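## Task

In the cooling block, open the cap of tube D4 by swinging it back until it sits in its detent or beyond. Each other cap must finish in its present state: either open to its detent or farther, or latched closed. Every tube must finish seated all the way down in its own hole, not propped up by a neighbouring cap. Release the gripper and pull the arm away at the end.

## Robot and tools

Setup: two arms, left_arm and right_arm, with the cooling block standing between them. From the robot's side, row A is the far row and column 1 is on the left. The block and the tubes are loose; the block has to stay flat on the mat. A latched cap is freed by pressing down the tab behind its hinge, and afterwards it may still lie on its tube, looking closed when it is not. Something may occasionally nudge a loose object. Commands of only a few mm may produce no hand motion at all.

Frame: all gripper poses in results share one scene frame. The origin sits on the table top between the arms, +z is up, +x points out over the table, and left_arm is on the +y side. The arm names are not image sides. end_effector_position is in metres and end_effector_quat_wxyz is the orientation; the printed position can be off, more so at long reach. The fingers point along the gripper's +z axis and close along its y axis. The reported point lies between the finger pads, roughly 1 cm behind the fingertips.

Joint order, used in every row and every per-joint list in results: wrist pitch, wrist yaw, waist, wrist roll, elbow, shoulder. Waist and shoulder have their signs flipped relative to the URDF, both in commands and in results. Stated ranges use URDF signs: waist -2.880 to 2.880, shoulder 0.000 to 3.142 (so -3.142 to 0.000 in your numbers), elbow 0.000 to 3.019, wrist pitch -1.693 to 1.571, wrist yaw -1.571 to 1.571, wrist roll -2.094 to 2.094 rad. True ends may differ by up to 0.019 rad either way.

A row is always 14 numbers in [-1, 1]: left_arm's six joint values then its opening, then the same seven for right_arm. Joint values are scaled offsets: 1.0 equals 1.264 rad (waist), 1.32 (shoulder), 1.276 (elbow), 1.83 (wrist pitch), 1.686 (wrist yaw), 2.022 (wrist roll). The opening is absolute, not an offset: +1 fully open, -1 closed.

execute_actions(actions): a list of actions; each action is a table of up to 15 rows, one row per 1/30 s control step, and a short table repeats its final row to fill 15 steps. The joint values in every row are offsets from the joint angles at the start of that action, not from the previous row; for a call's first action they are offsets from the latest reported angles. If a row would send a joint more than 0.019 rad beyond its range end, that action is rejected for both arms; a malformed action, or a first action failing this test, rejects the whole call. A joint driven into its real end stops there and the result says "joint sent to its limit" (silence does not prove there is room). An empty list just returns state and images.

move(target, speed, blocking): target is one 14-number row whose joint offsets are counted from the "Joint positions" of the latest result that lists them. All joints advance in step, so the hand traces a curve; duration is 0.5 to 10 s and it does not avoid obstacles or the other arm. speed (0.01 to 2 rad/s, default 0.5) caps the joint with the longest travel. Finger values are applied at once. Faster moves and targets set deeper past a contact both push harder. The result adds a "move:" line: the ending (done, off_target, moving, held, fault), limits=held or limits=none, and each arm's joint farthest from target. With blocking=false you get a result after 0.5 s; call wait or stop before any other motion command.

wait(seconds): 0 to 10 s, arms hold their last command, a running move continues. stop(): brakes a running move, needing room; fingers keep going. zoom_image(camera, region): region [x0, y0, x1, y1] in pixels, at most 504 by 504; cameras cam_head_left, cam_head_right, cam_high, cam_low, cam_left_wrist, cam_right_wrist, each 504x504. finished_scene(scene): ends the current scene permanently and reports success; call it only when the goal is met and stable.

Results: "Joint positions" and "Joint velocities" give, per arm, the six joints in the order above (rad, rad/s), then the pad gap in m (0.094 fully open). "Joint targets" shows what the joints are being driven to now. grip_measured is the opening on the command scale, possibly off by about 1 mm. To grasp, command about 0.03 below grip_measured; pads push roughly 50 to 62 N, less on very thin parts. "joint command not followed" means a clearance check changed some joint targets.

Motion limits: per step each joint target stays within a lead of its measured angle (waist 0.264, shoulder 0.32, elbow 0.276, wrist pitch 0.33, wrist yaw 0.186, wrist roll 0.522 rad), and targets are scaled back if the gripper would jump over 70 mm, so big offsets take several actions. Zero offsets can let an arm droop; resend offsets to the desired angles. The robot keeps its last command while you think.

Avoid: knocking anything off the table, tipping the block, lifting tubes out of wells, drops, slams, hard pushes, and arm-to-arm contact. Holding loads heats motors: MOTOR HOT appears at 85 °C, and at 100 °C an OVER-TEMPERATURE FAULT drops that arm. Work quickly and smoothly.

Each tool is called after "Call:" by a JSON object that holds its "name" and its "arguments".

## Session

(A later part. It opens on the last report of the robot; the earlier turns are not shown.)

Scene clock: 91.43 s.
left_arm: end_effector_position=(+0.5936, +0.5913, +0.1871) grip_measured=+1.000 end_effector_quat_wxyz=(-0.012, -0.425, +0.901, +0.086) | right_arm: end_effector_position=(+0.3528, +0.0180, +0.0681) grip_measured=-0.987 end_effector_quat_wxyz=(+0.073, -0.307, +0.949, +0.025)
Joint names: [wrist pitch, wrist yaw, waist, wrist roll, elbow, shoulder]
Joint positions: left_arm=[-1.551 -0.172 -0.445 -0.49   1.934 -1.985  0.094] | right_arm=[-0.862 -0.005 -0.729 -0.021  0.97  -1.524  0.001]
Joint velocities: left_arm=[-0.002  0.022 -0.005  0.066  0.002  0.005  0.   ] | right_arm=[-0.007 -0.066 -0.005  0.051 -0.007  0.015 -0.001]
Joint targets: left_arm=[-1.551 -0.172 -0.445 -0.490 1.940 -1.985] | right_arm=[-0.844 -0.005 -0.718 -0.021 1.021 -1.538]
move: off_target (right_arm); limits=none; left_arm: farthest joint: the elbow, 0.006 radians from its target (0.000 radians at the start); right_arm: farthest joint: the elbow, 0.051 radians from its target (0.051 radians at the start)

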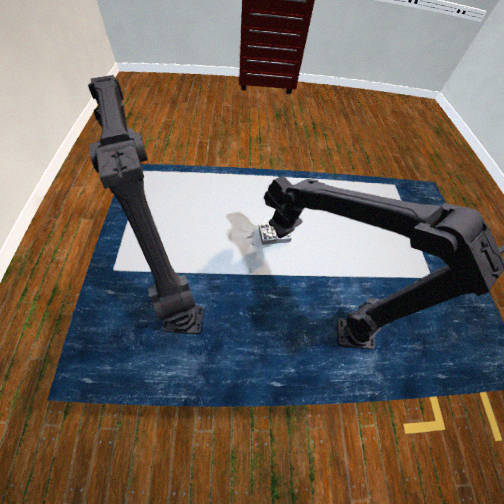

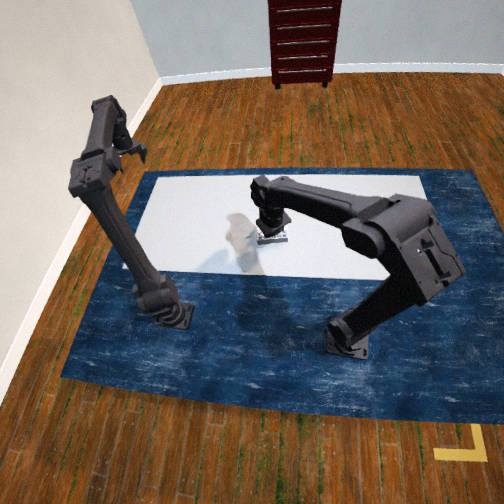

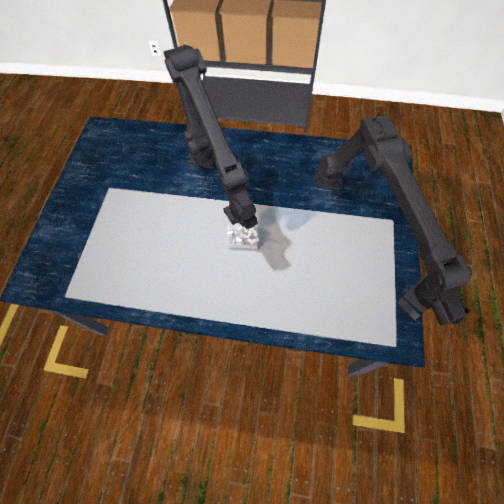

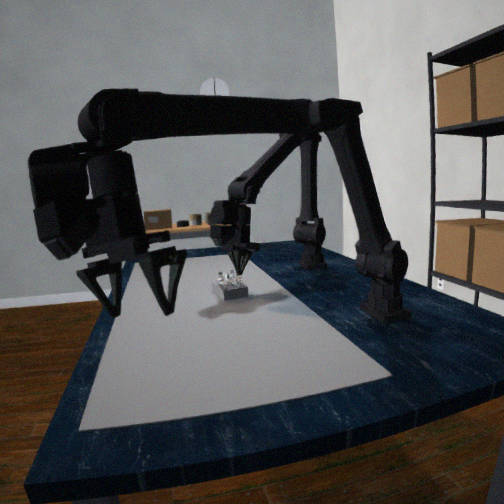

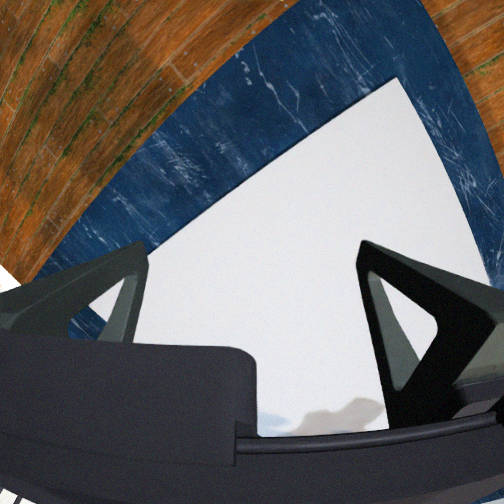

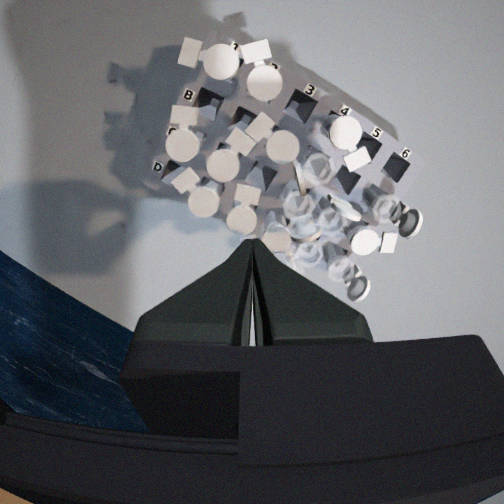

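Call:
{"name": "move", "arguments": {"target": [0,0,0,0,0,0,1, 0.01,0,0.006,0,0.04,-0.062,-1], "speed": 0.04}}

Call:
{"name": "zoom_image", "arguments": {"camera": "cam_right_wrist", "region": [150,130,350,300]}}

Scene clock: 101.90 s.
left_arm: end_effector_position=(+0.5922, +0.5907, +0.1849) grip_measured=+1.000 end_effector_quat_wxyz=(-0.014, -0.424, +0.901, +0.086) | right_arm: end_effector_position=(+0.3576, +0.0220, +0.0617) grip_measured=-0.987 end_effector_quat_wxyz=(+0.067, -0.307, +0.949, +0.024)
Joint names: [wrist pitch, wrist yaw, waist, wrist roll, elbow, shoulder]
Joint positions: left_arm=[-1.551 -0.172 -0.445 -0.49   1.928 -1.985  0.094] | right_arm=[-0.862 -0.009 -0.729 -0.021  0.988 -1.555  0.001]
Joint velocities: left_arm=[ 0.032  0.022 -0.015  0.066 -0.002  0.015  0.   ] | right_arm=[ 0.002 -0.037 -0.005  0.051  0.002  0.015 -0.001]
Joint targets: left_arm=[-1.551 -0.172 -0.445 -0.490 1.934 -1.985] | right_arm=[-0.844 -0.005 -0.722 -0.021 1.021 -1.606]
move: off_target (right_arm); limits=none; left_arm: farthest joint: the elbow, 0.006 radians from its target (0.000 radians at the start); right_arm: farthest joint: the shoulder, 0.050 radians from its target (0.082 radians at the start)

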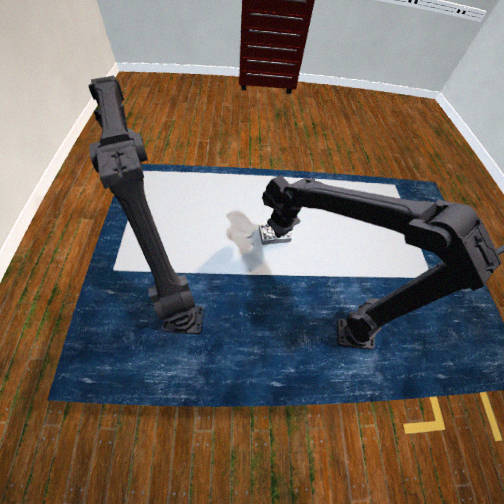

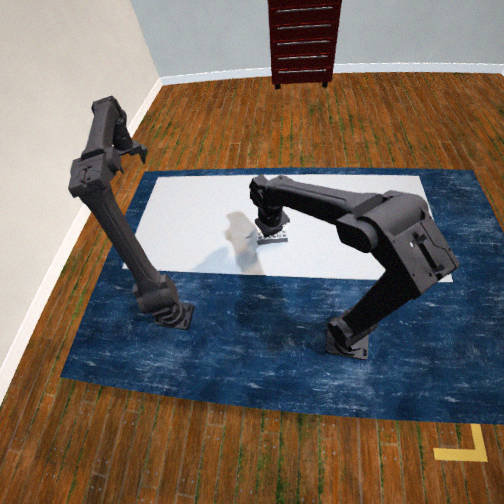

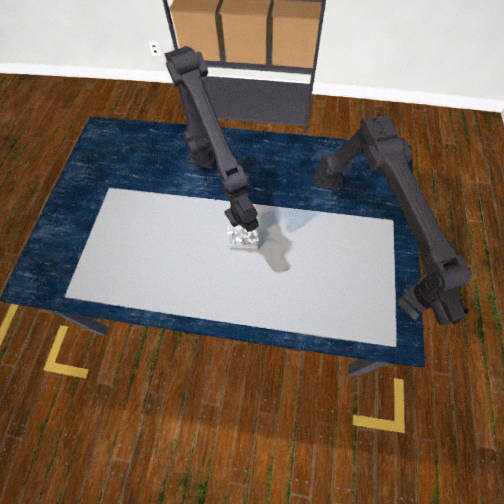

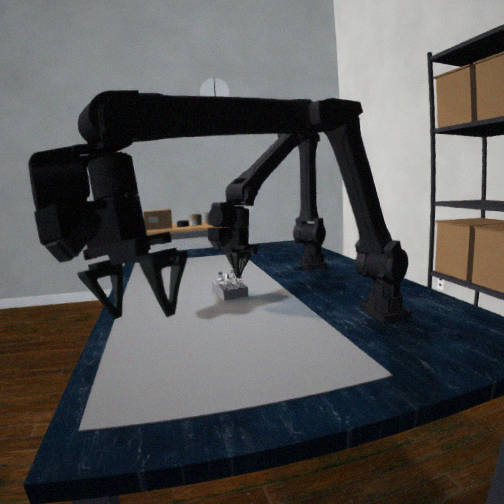

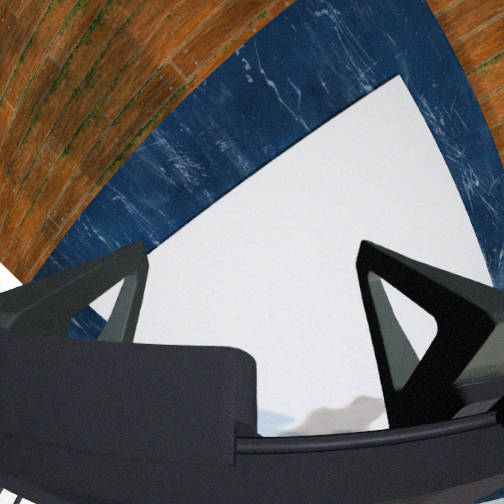

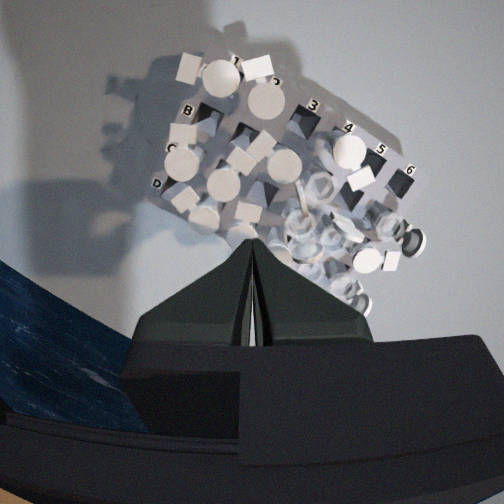

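Region (150, 130, 350, 300) of cam_right_wrist's 504x504 image, scaled by 2.520, with more detail than that image has; it fills the top 428 rows of this view, and the rest is white.

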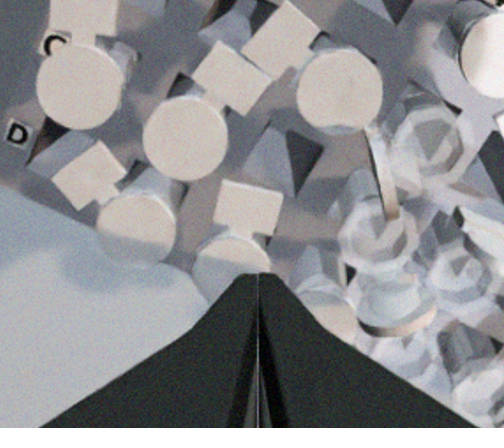

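Call:
{"name": "move", "arguments": {"target": [0,0,0,0,0,0,1, -0.03,0,0,0,0.0,0.07,-1], "speed": 0.08}}

Call:
{"name": "zoom_image", "arguments": {"camera": "cam_right_wrist", "region": [150,130,350,300]}}

Scene clock: 108.43 s.
left_arm: end_effector_position=(+0.5908, +0.5901, +0.1828) grip_measured=+1.000 end_effector_quat_wxyz=(-0.017, -0.424, +0.901, +0.087) | right_arm: end_effector_position=(+0.3531, +0.0189, +0.0933) grip_measured=-0.987 end_effector_quat_wxyz=(+0.086, -0.306, +0.948, +0.030)
Joint names: [wrist pitch, wrist yaw, waist, wrist roll, elbow, shoulder]
Joint positions: left_arm=[-1.551 -0.172 -0.445 -0.49   1.922 -1.985  0.094] | right_arm=[-0.902 -0.009 -0.729 -0.021  0.988 -1.476  0.001]
Joint velocities: left_arm=[-0.007  0.066  0.015 -0.051  0.002  0.015  0.   ] | right_arm=[ 0.012 -0.022  0.015 -0.007 -0.002 -0.005 -0.001]
Joint targets: left_arm=[-1.551 -0.172 -0.445 -0.490 1.928 -1.985] | right_arm=[-0.917 -0.009 -0.729 -0.021 0.988 -1.463]
move: done; limits=none; left_arm: farthest joint: the elbow, 0.006 radians from its target (0.000 radians at the start); right_arm: farthest joint: the wrist pitch, 0.015 radians from its target (0.055 radians at the start)

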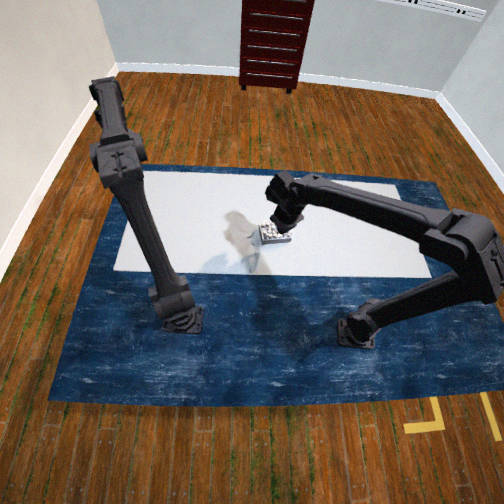

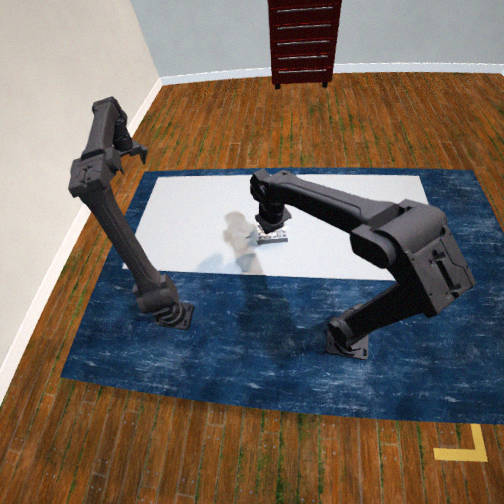

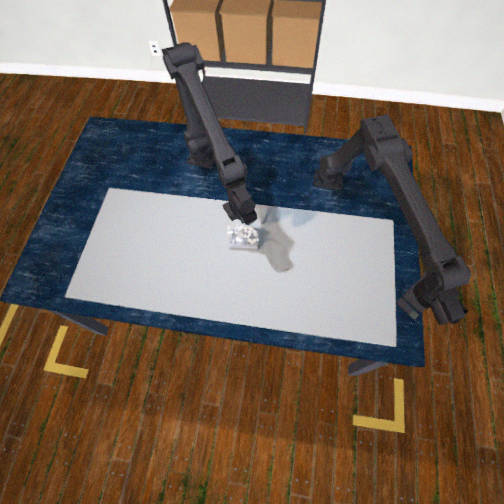

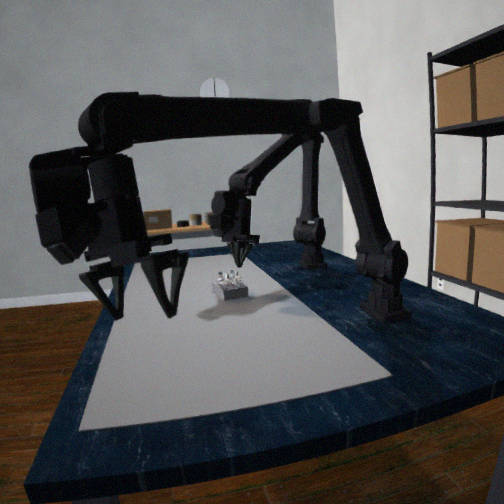

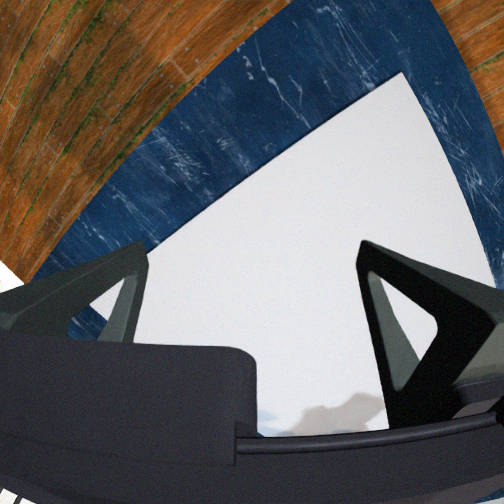

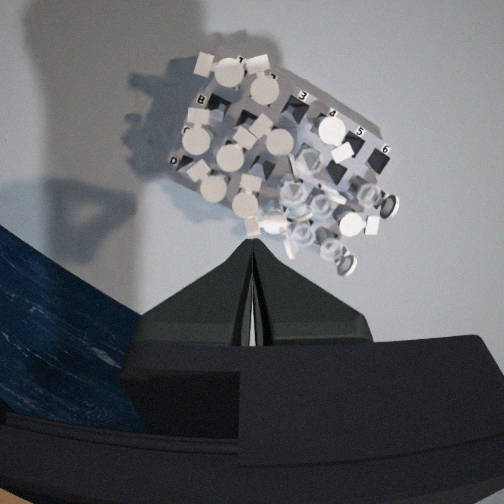

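Region (150, 130, 350, 300) of cam_right_wrist's 504x504 image, scaled by 2.520, with more detail than that image has; it fills the top 428 rows of this view, and the rest is white.

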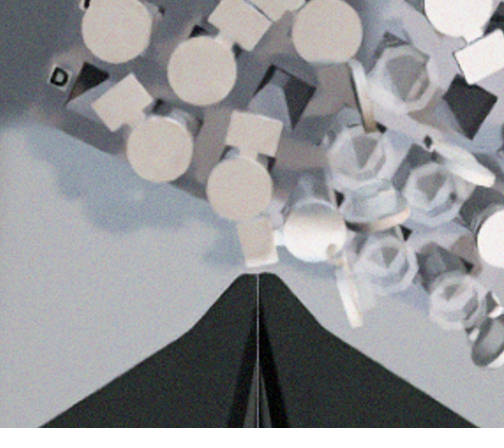

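Call:
{"name": "move", "arguments": {"target": [0,0,0,0,0,0,1, 0.016,0,0,0,0.015,-0.058,-1], "speed": 0.06}}

Call:
{"name": "zoom_image", "arguments": {"camera": "cam_right_wrist", "region": [150,130,350,300]}}

Scene clock: 118.00 s.
left_arm: end_effector_position=(+0.5893, +0.5895, +0.1807) grip_measured=+1.000 end_effector_quat_wxyz=(-0.020, -0.424, +0.901, +0.087) | right_arm: end_effector_position=(+0.3528, +0.0187, +0.0675) grip_measured=-0.987 end_effector_quat_wxyz=(+0.061, -0.307, +0.950, +0.023)
Joint names: [wrist pitch, wrist yaw, waist, wrist roll, elbow, shoulder]
Joint positions: left_arm=[-1.551 -0.172 -0.445 -0.49   1.917 -1.985  0.094] | right_arm=[-0.891 -0.009 -0.729 -0.021  0.988 -1.539  0.001]
Joint velocities: left_arm=[ 0.012 -0.007  0.015  0.022 -0.002  0.005  0.   ] | right_arm=[-0.007 -0.051  0.015 -0.007 -0.007  0.015  0.001]
Joint targets: left_arm=[-1.551 -0.172 -0.445 -0.490 1.922 -1.985] | right_arm=[-0.873 -0.009 -0.729 -0.021 1.008 -1.552]
move: done; limits=none; left_arm: farthest joint: the elbow, 0.005 radians from its target (0.000 radians at the start); right_arm: farthest joint: the elbow, 0.019 radians from its target (0.019 radians at the start)

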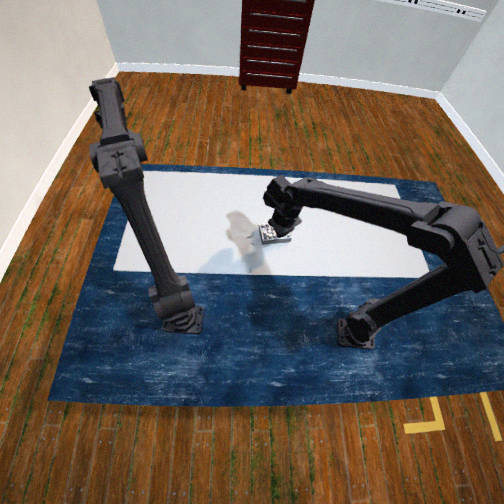

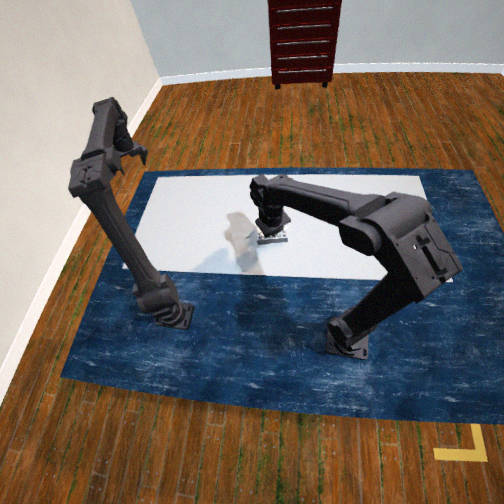

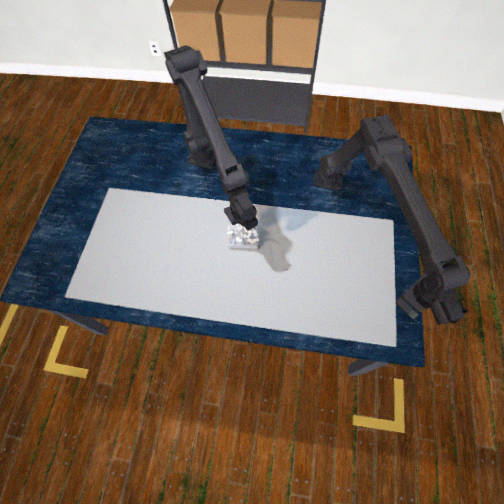

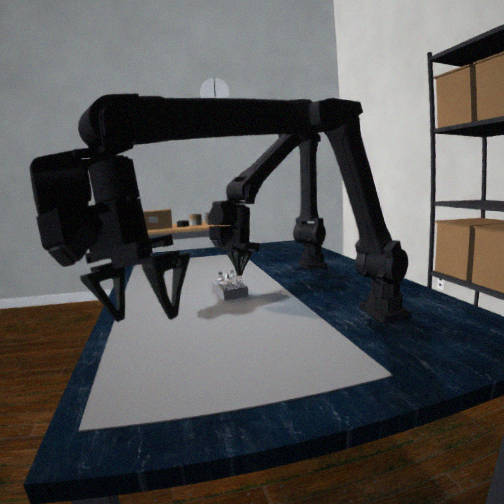

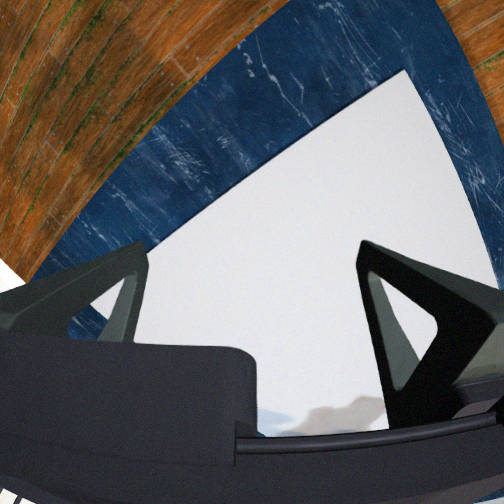

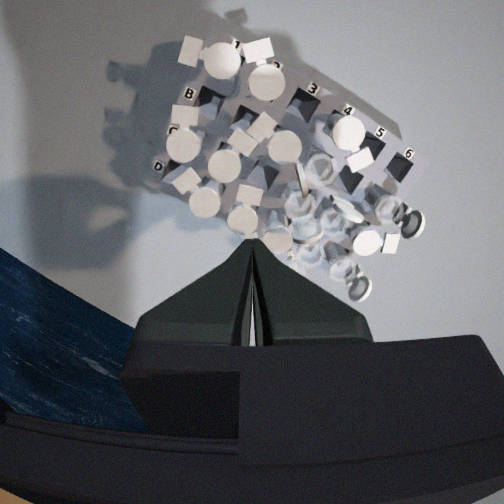

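Region (150, 130, 350, 300) of cam_right_wrist's 504x504 image, scaled by 2.520, with more detail than that image has; it fills the top 428 rows of this view, and the rest is white.

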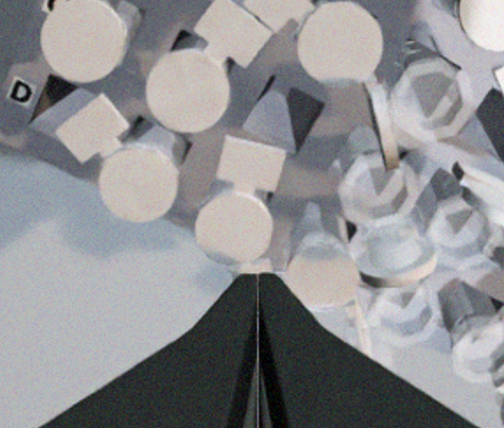

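Same spot. Press keeping pitch and elbow at current positions.

Call:
{"name": "move", "arguments": {"target": [0,0,0,0,0,0,1, 0,0,0,0,0,-0.06,-1], "speed": 0.04}}

Call:
{"name": "zoom_image", "arguments": {"camera": "cam_right_wrist", "region": [150,130,350,300]}}

Scene clock: 124.73 s.
left_arm: end_effector_position=(+0.5879, +0.5889, +0.1786) grip_measured=+1.000 end_effector_quat_wxyz=(-0.023, -0.424, +0.901, +0.087) | right_arm: end_effector_position=(+0.3517, +0.0183, +0.0605) grip_measured=-0.987 end_effector_quat_wxyz=(+0.052, -0.307, +0.950, +0.021)
Joint names: [wrist pitch, wrist yaw, waist, wrist roll, elbow, shoulder]
Joint positions: left_arm=[-1.551 -0.172 -0.445 -0.49   1.911 -1.985  0.094] | right_arm=[-0.891 -0.01  -0.729 -0.021  0.988 -1.556  0.001]
Joint velocities: left_arm=[ 0.002  0.051 -0.005 -0.022 -0.012  0.005  0.   ] | right_arm=[ 0.012 -0.066  0.015  0.051 -0.007  0.015 -0.001]
Joint targets: left_arm=[-1.551 -0.172 -0.445 -0.490 1.917 -1.985] | right_arm=[-0.891 -0.009 -0.729 -0.021 0.988 -1.618]
move: off_target (right_arm); limits=none; left_arm: farthest joint: the elbow, 0.006 radians from its target (0.000 radians at the start); right_arm: farthest joint: the shoulder, 0.062 radians from its target (0.079 radians at the start)

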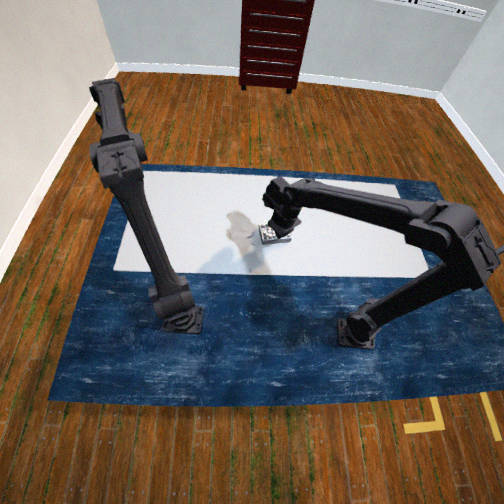

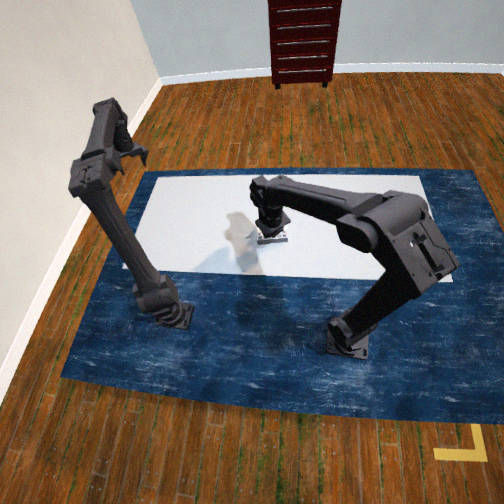

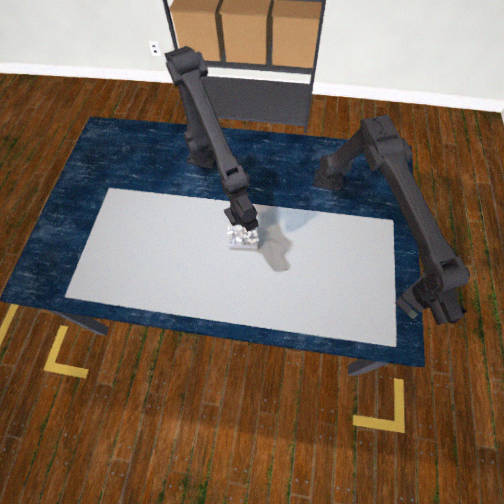

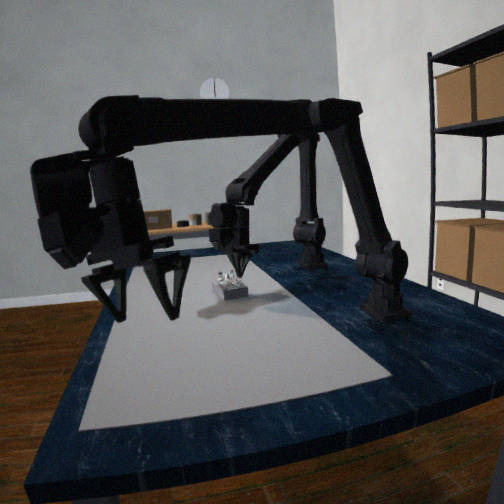

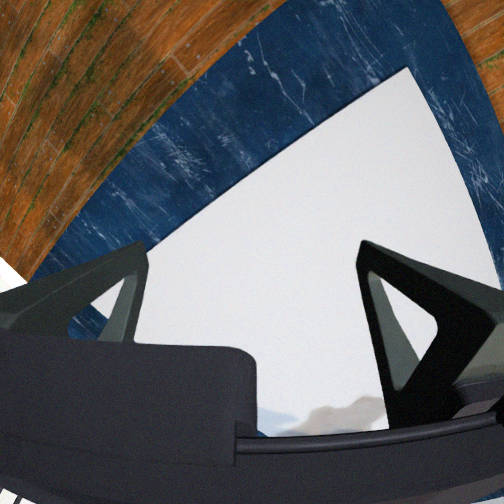

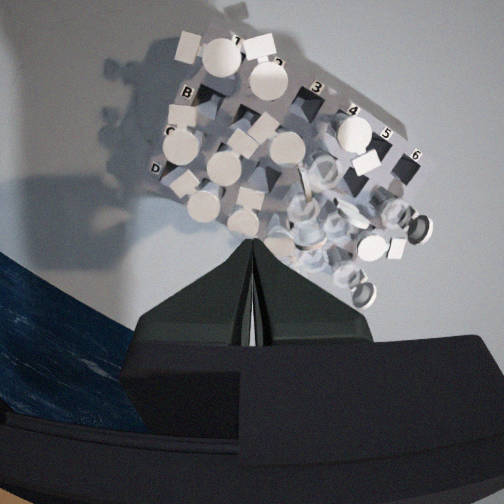

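Region (150, 130, 350, 300) of cam_right_wrist's 504x504 image, scaled by 2.520, with more detail than that image has; it fills the top 428 rows of this view, and the rest is white.

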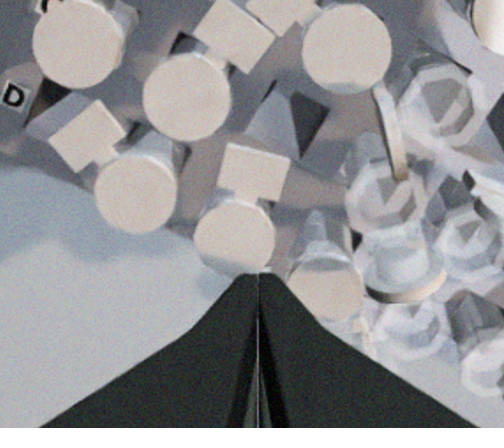

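Call:
{"name": "move", "arguments": {"target": [0,0,0,0,0,0,1, 0,0,0,0,0,-0.07,-1], "speed": 0.04}}

Call:
{"name": "move", "arguments": {"target": [0,0,0,0,0,0,1, -0.02,0,0,0,0.0,0.07,-1], "speed": 0.08}}

Call:
{"name": "zoom_image", "arguments": {"camera": "cam_right_wrist", "region": [150,130,350,300]}}

Scene clock: 139.63 s.
left_arm: end_effector_position=(+0.5865, +0.5883, +0.1765) grip_measured=+1.000 end_effector_quat_wxyz=(-0.026, -0.423, +0.901, +0.087) | right_arm: end_effector_position=(+0.3513, +0.0183, +0.0594) grip_measured=-0.987 end_effector_quat_wxyz=(+0.050, -0.307, +0.950, +0.021)
Joint names: [wrist pitch, wrist yaw, waist, wrist roll, elbow, shoulder]
Joint positions: left_arm=[-1.551 -0.172 -0.445 -0.49   1.905 -1.985  0.094] | right_arm=[-0.893 -0.012 -0.729 -0.021  0.99  -1.56   0.001]
Joint velocities: left_arm=[-0.017 -0.051  0.005  0.007 -0.002  0.005  0.   ] | right_arm=[ 0.012 -0.007  0.005  0.022 -0.007 -0.015  0.   ]
Joint targets: left_arm=[-1.551 -0.172 -0.445 -0.490 1.911 -1.985] | right_arm=[-0.891 -0.010 -0.729 -0.021 0.988 -1.648]
move: off_target (right_arm); limits=none; left_arm: farthest joint: the elbow, 0.006 radians from its target (0.000 radians at the start); right_arm: farthest joint: the shoulder, 0.089 radians from its target (0.092 radians at the start)

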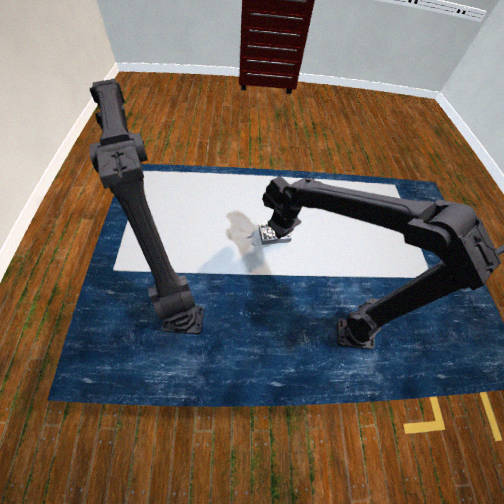

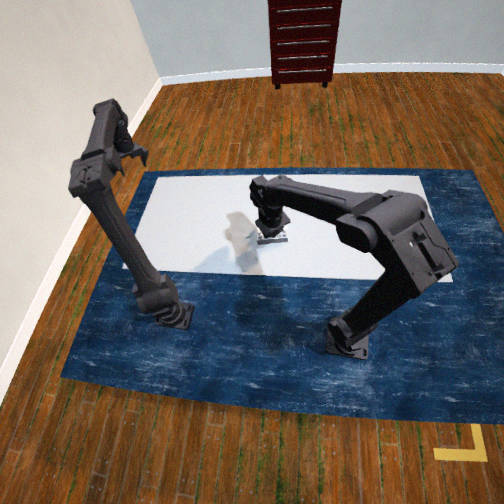

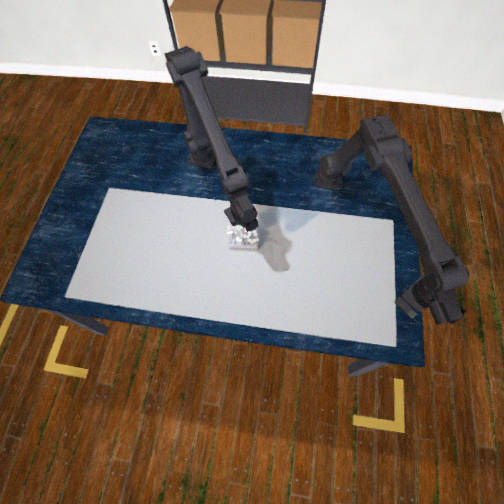

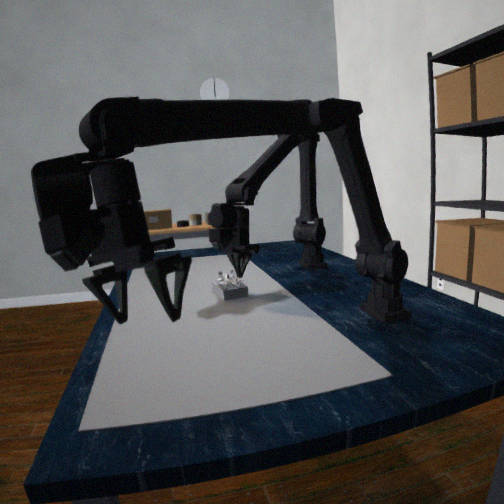

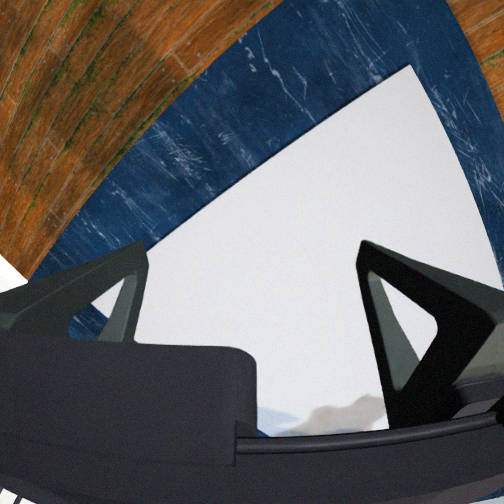

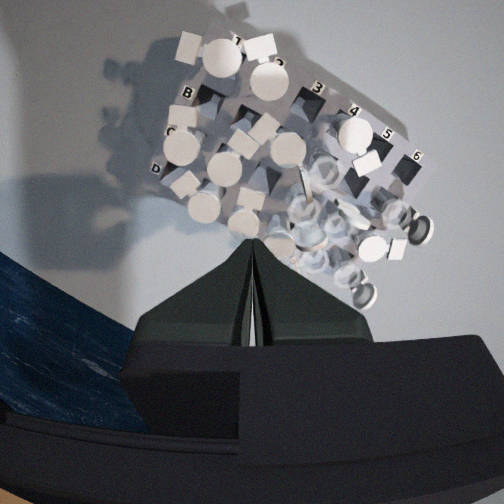

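Scene clock: 141.13 s.
left_arm: end_effector_position=(+0.5850, +0.5877, +0.1744) grip_measured=+1.000 end_effector_quat_wxyz=(-0.029, -0.423, +0.901, +0.087) | right_arm: end_effector_position=(+0.3506, +0.0178, +0.0915) grip_measured=-0.987 end_effector_quat_wxyz=(+0.078, -0.307, +0.948, +0.029)
Joint names: [wrist pitch, wrist yaw, waist, wrist roll, elbow, shoulder]
Joint positions: left_arm=[-1.551 -0.172 -0.445 -0.49   1.9   -1.985  0.094] | right_arm=[-0.915 -0.012 -0.729 -0.021  0.99  -1.48   0.001]
Joint velocities: left_arm=[-0.012  0.051  0.005 -0.007  0.002  0.005  0.   ] | right_arm=[ 0.007 -0.022  0.015  0.037  0.002  0.024 -0.   ]
Joint targets: left_arm=[-1.551 -0.172 -0.445 -0.490 1.905 -1.985] | right_arm=[-0.930 -0.012 -0.729 -0.021 0.990 -1.467]
move: done; limits=none; left_arm: farthest joint: the elbow, 0.005 radians from its target (0.000 radians at the start); right_arm: farthest joint: the wrist pitch, 0.015 radians from its target (0.037 radians at the start)

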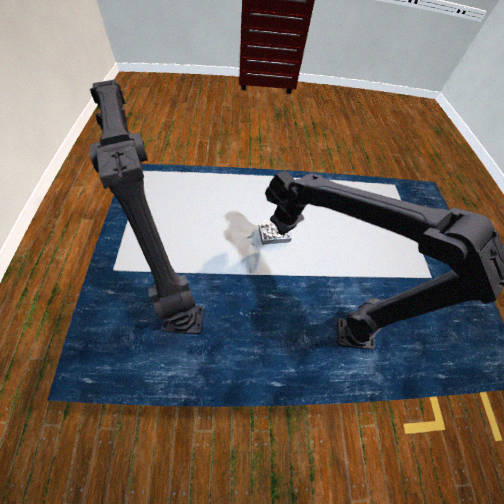

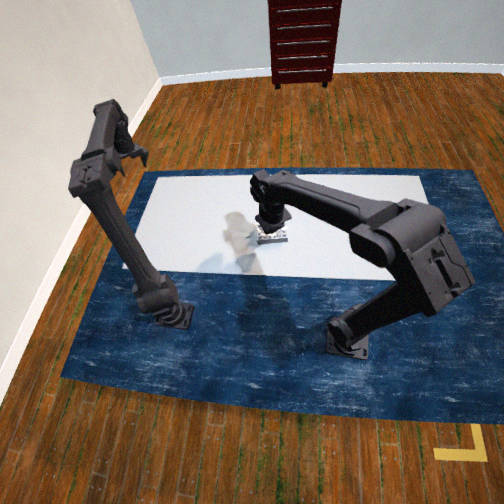

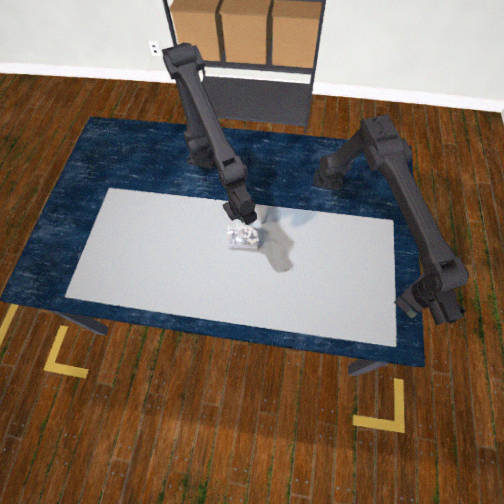

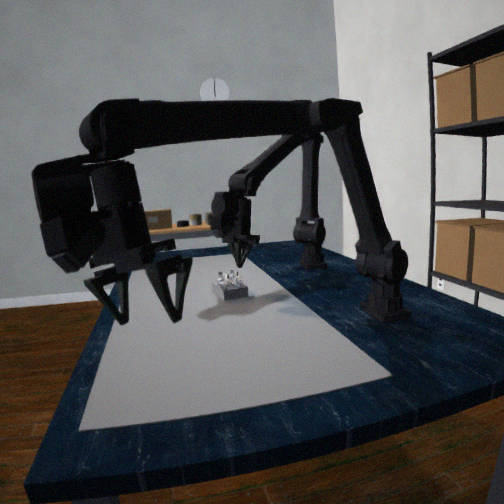

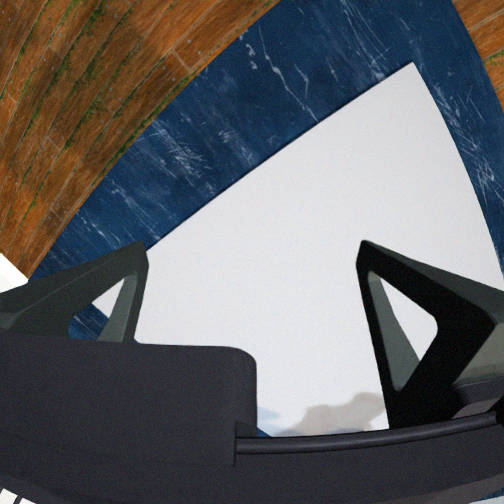

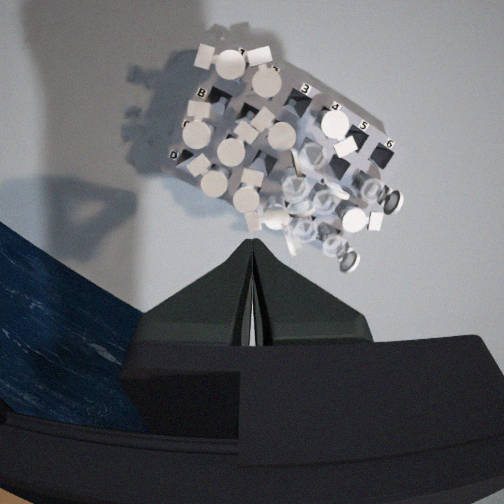

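Region (150, 130, 350, 300) of cam_right_wrist's 504x504 image, scaled by 2.520, with more detail than that image has; it fills the top 428 rows of this view, and the rest is white.

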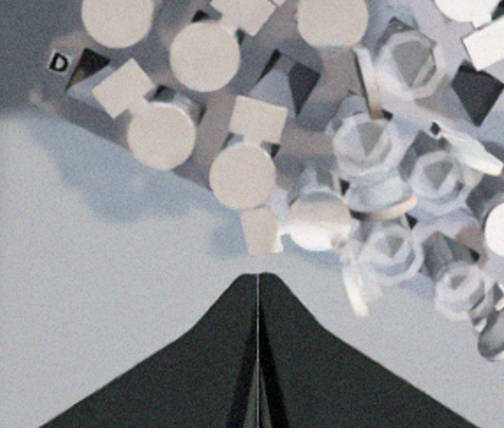

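Call:
{"name": "move", "arguments": {"target": [0,0,0,0,0,0,1, 0.0,0,0.006,0,0.01,-0.058,-1], "speed": 0.06}}

Call:
{"name": "zoom_image", "arguments": {"camera": "cam_right_wrist", "region": [150,130,350,300]}}

Scene clock: 149.57 s.
left_arm: end_effector_position=(+0.5836, +0.5871, +0.1723) grip_measured=+1.000 end_effector_quat_wxyz=(-0.031, -0.423, +0.901, +0.087) | right_arm: end_effector_position=(+0.3478, +0.0159, +0.0654) grip_measured=-0.987 end_effector_quat_wxyz=(+0.047, -0.307, +0.950, +0.020)
Joint names: [wrist pitch, wrist yaw, waist, wrist roll, elbow, shoulder]
Joint positions: left_arm=[-1.551 -0.172 -0.445 -0.49   1.894 -1.985  0.094] | right_arm=[-0.915 -0.012 -0.729 -0.021  0.99  -1.544  0.001]
Joint velocities: left_arm=[-0.007  0.022  0.015  0.007 -0.017  0.015  0.   ] | right_arm=[ 0.002 -0.051  0.005  0.051 -0.007  0.015 -0.001]
Joint targets: left_arm=[-1.551 -0.172 -0.445 -0.490 1.899 -1.985] | right_arm=[-0.915 -0.012 -0.722 -0.021 1.002 -1.556]
move: done; limits=none; left_arm: farthest joint: the elbow, 0.006 radians from its target (0.000 radians at the start); right_arm: farthest joint: the shoulder, 0.013 radians from its target (0.077 radians at the start)

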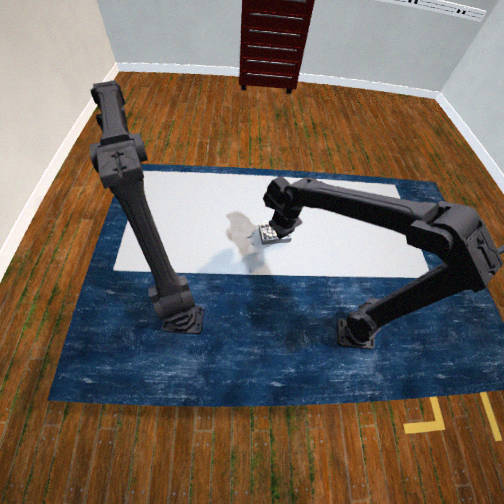

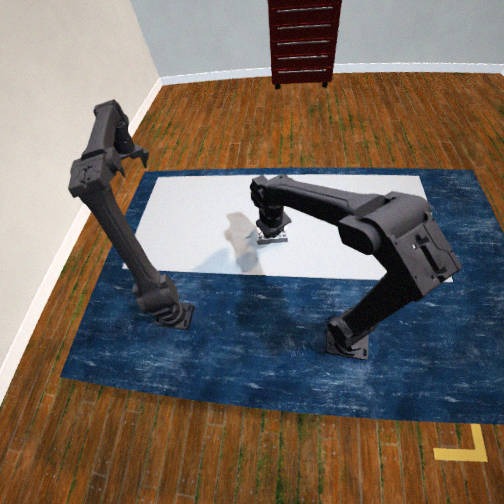

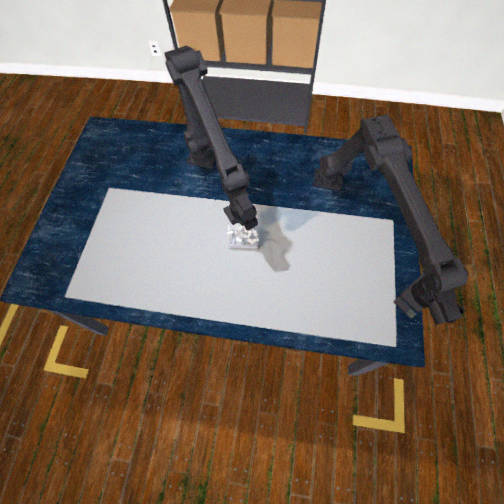

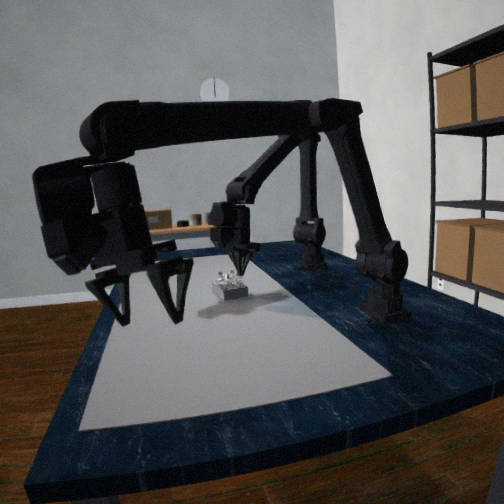

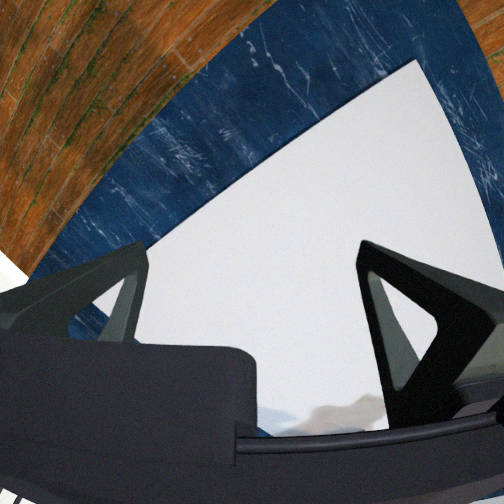

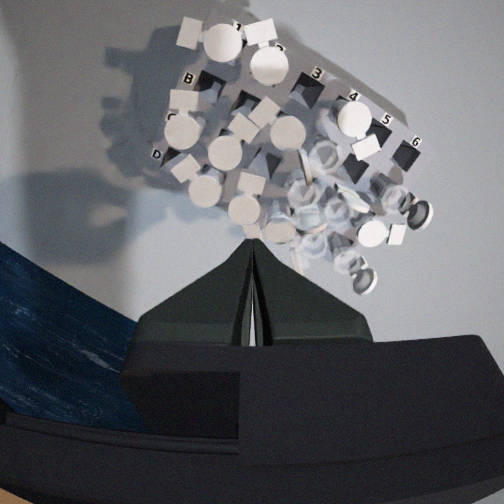

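Region (150, 130, 350, 300) of cam_right_wrist's 504x504 image, scaled by 2.520, with more detail than that image has; it fills the top 428 rows of this view, and the rest is white.

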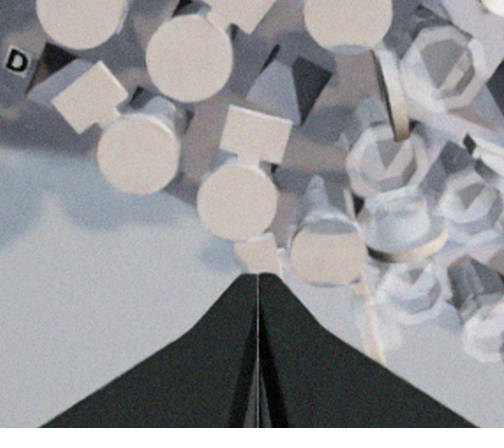

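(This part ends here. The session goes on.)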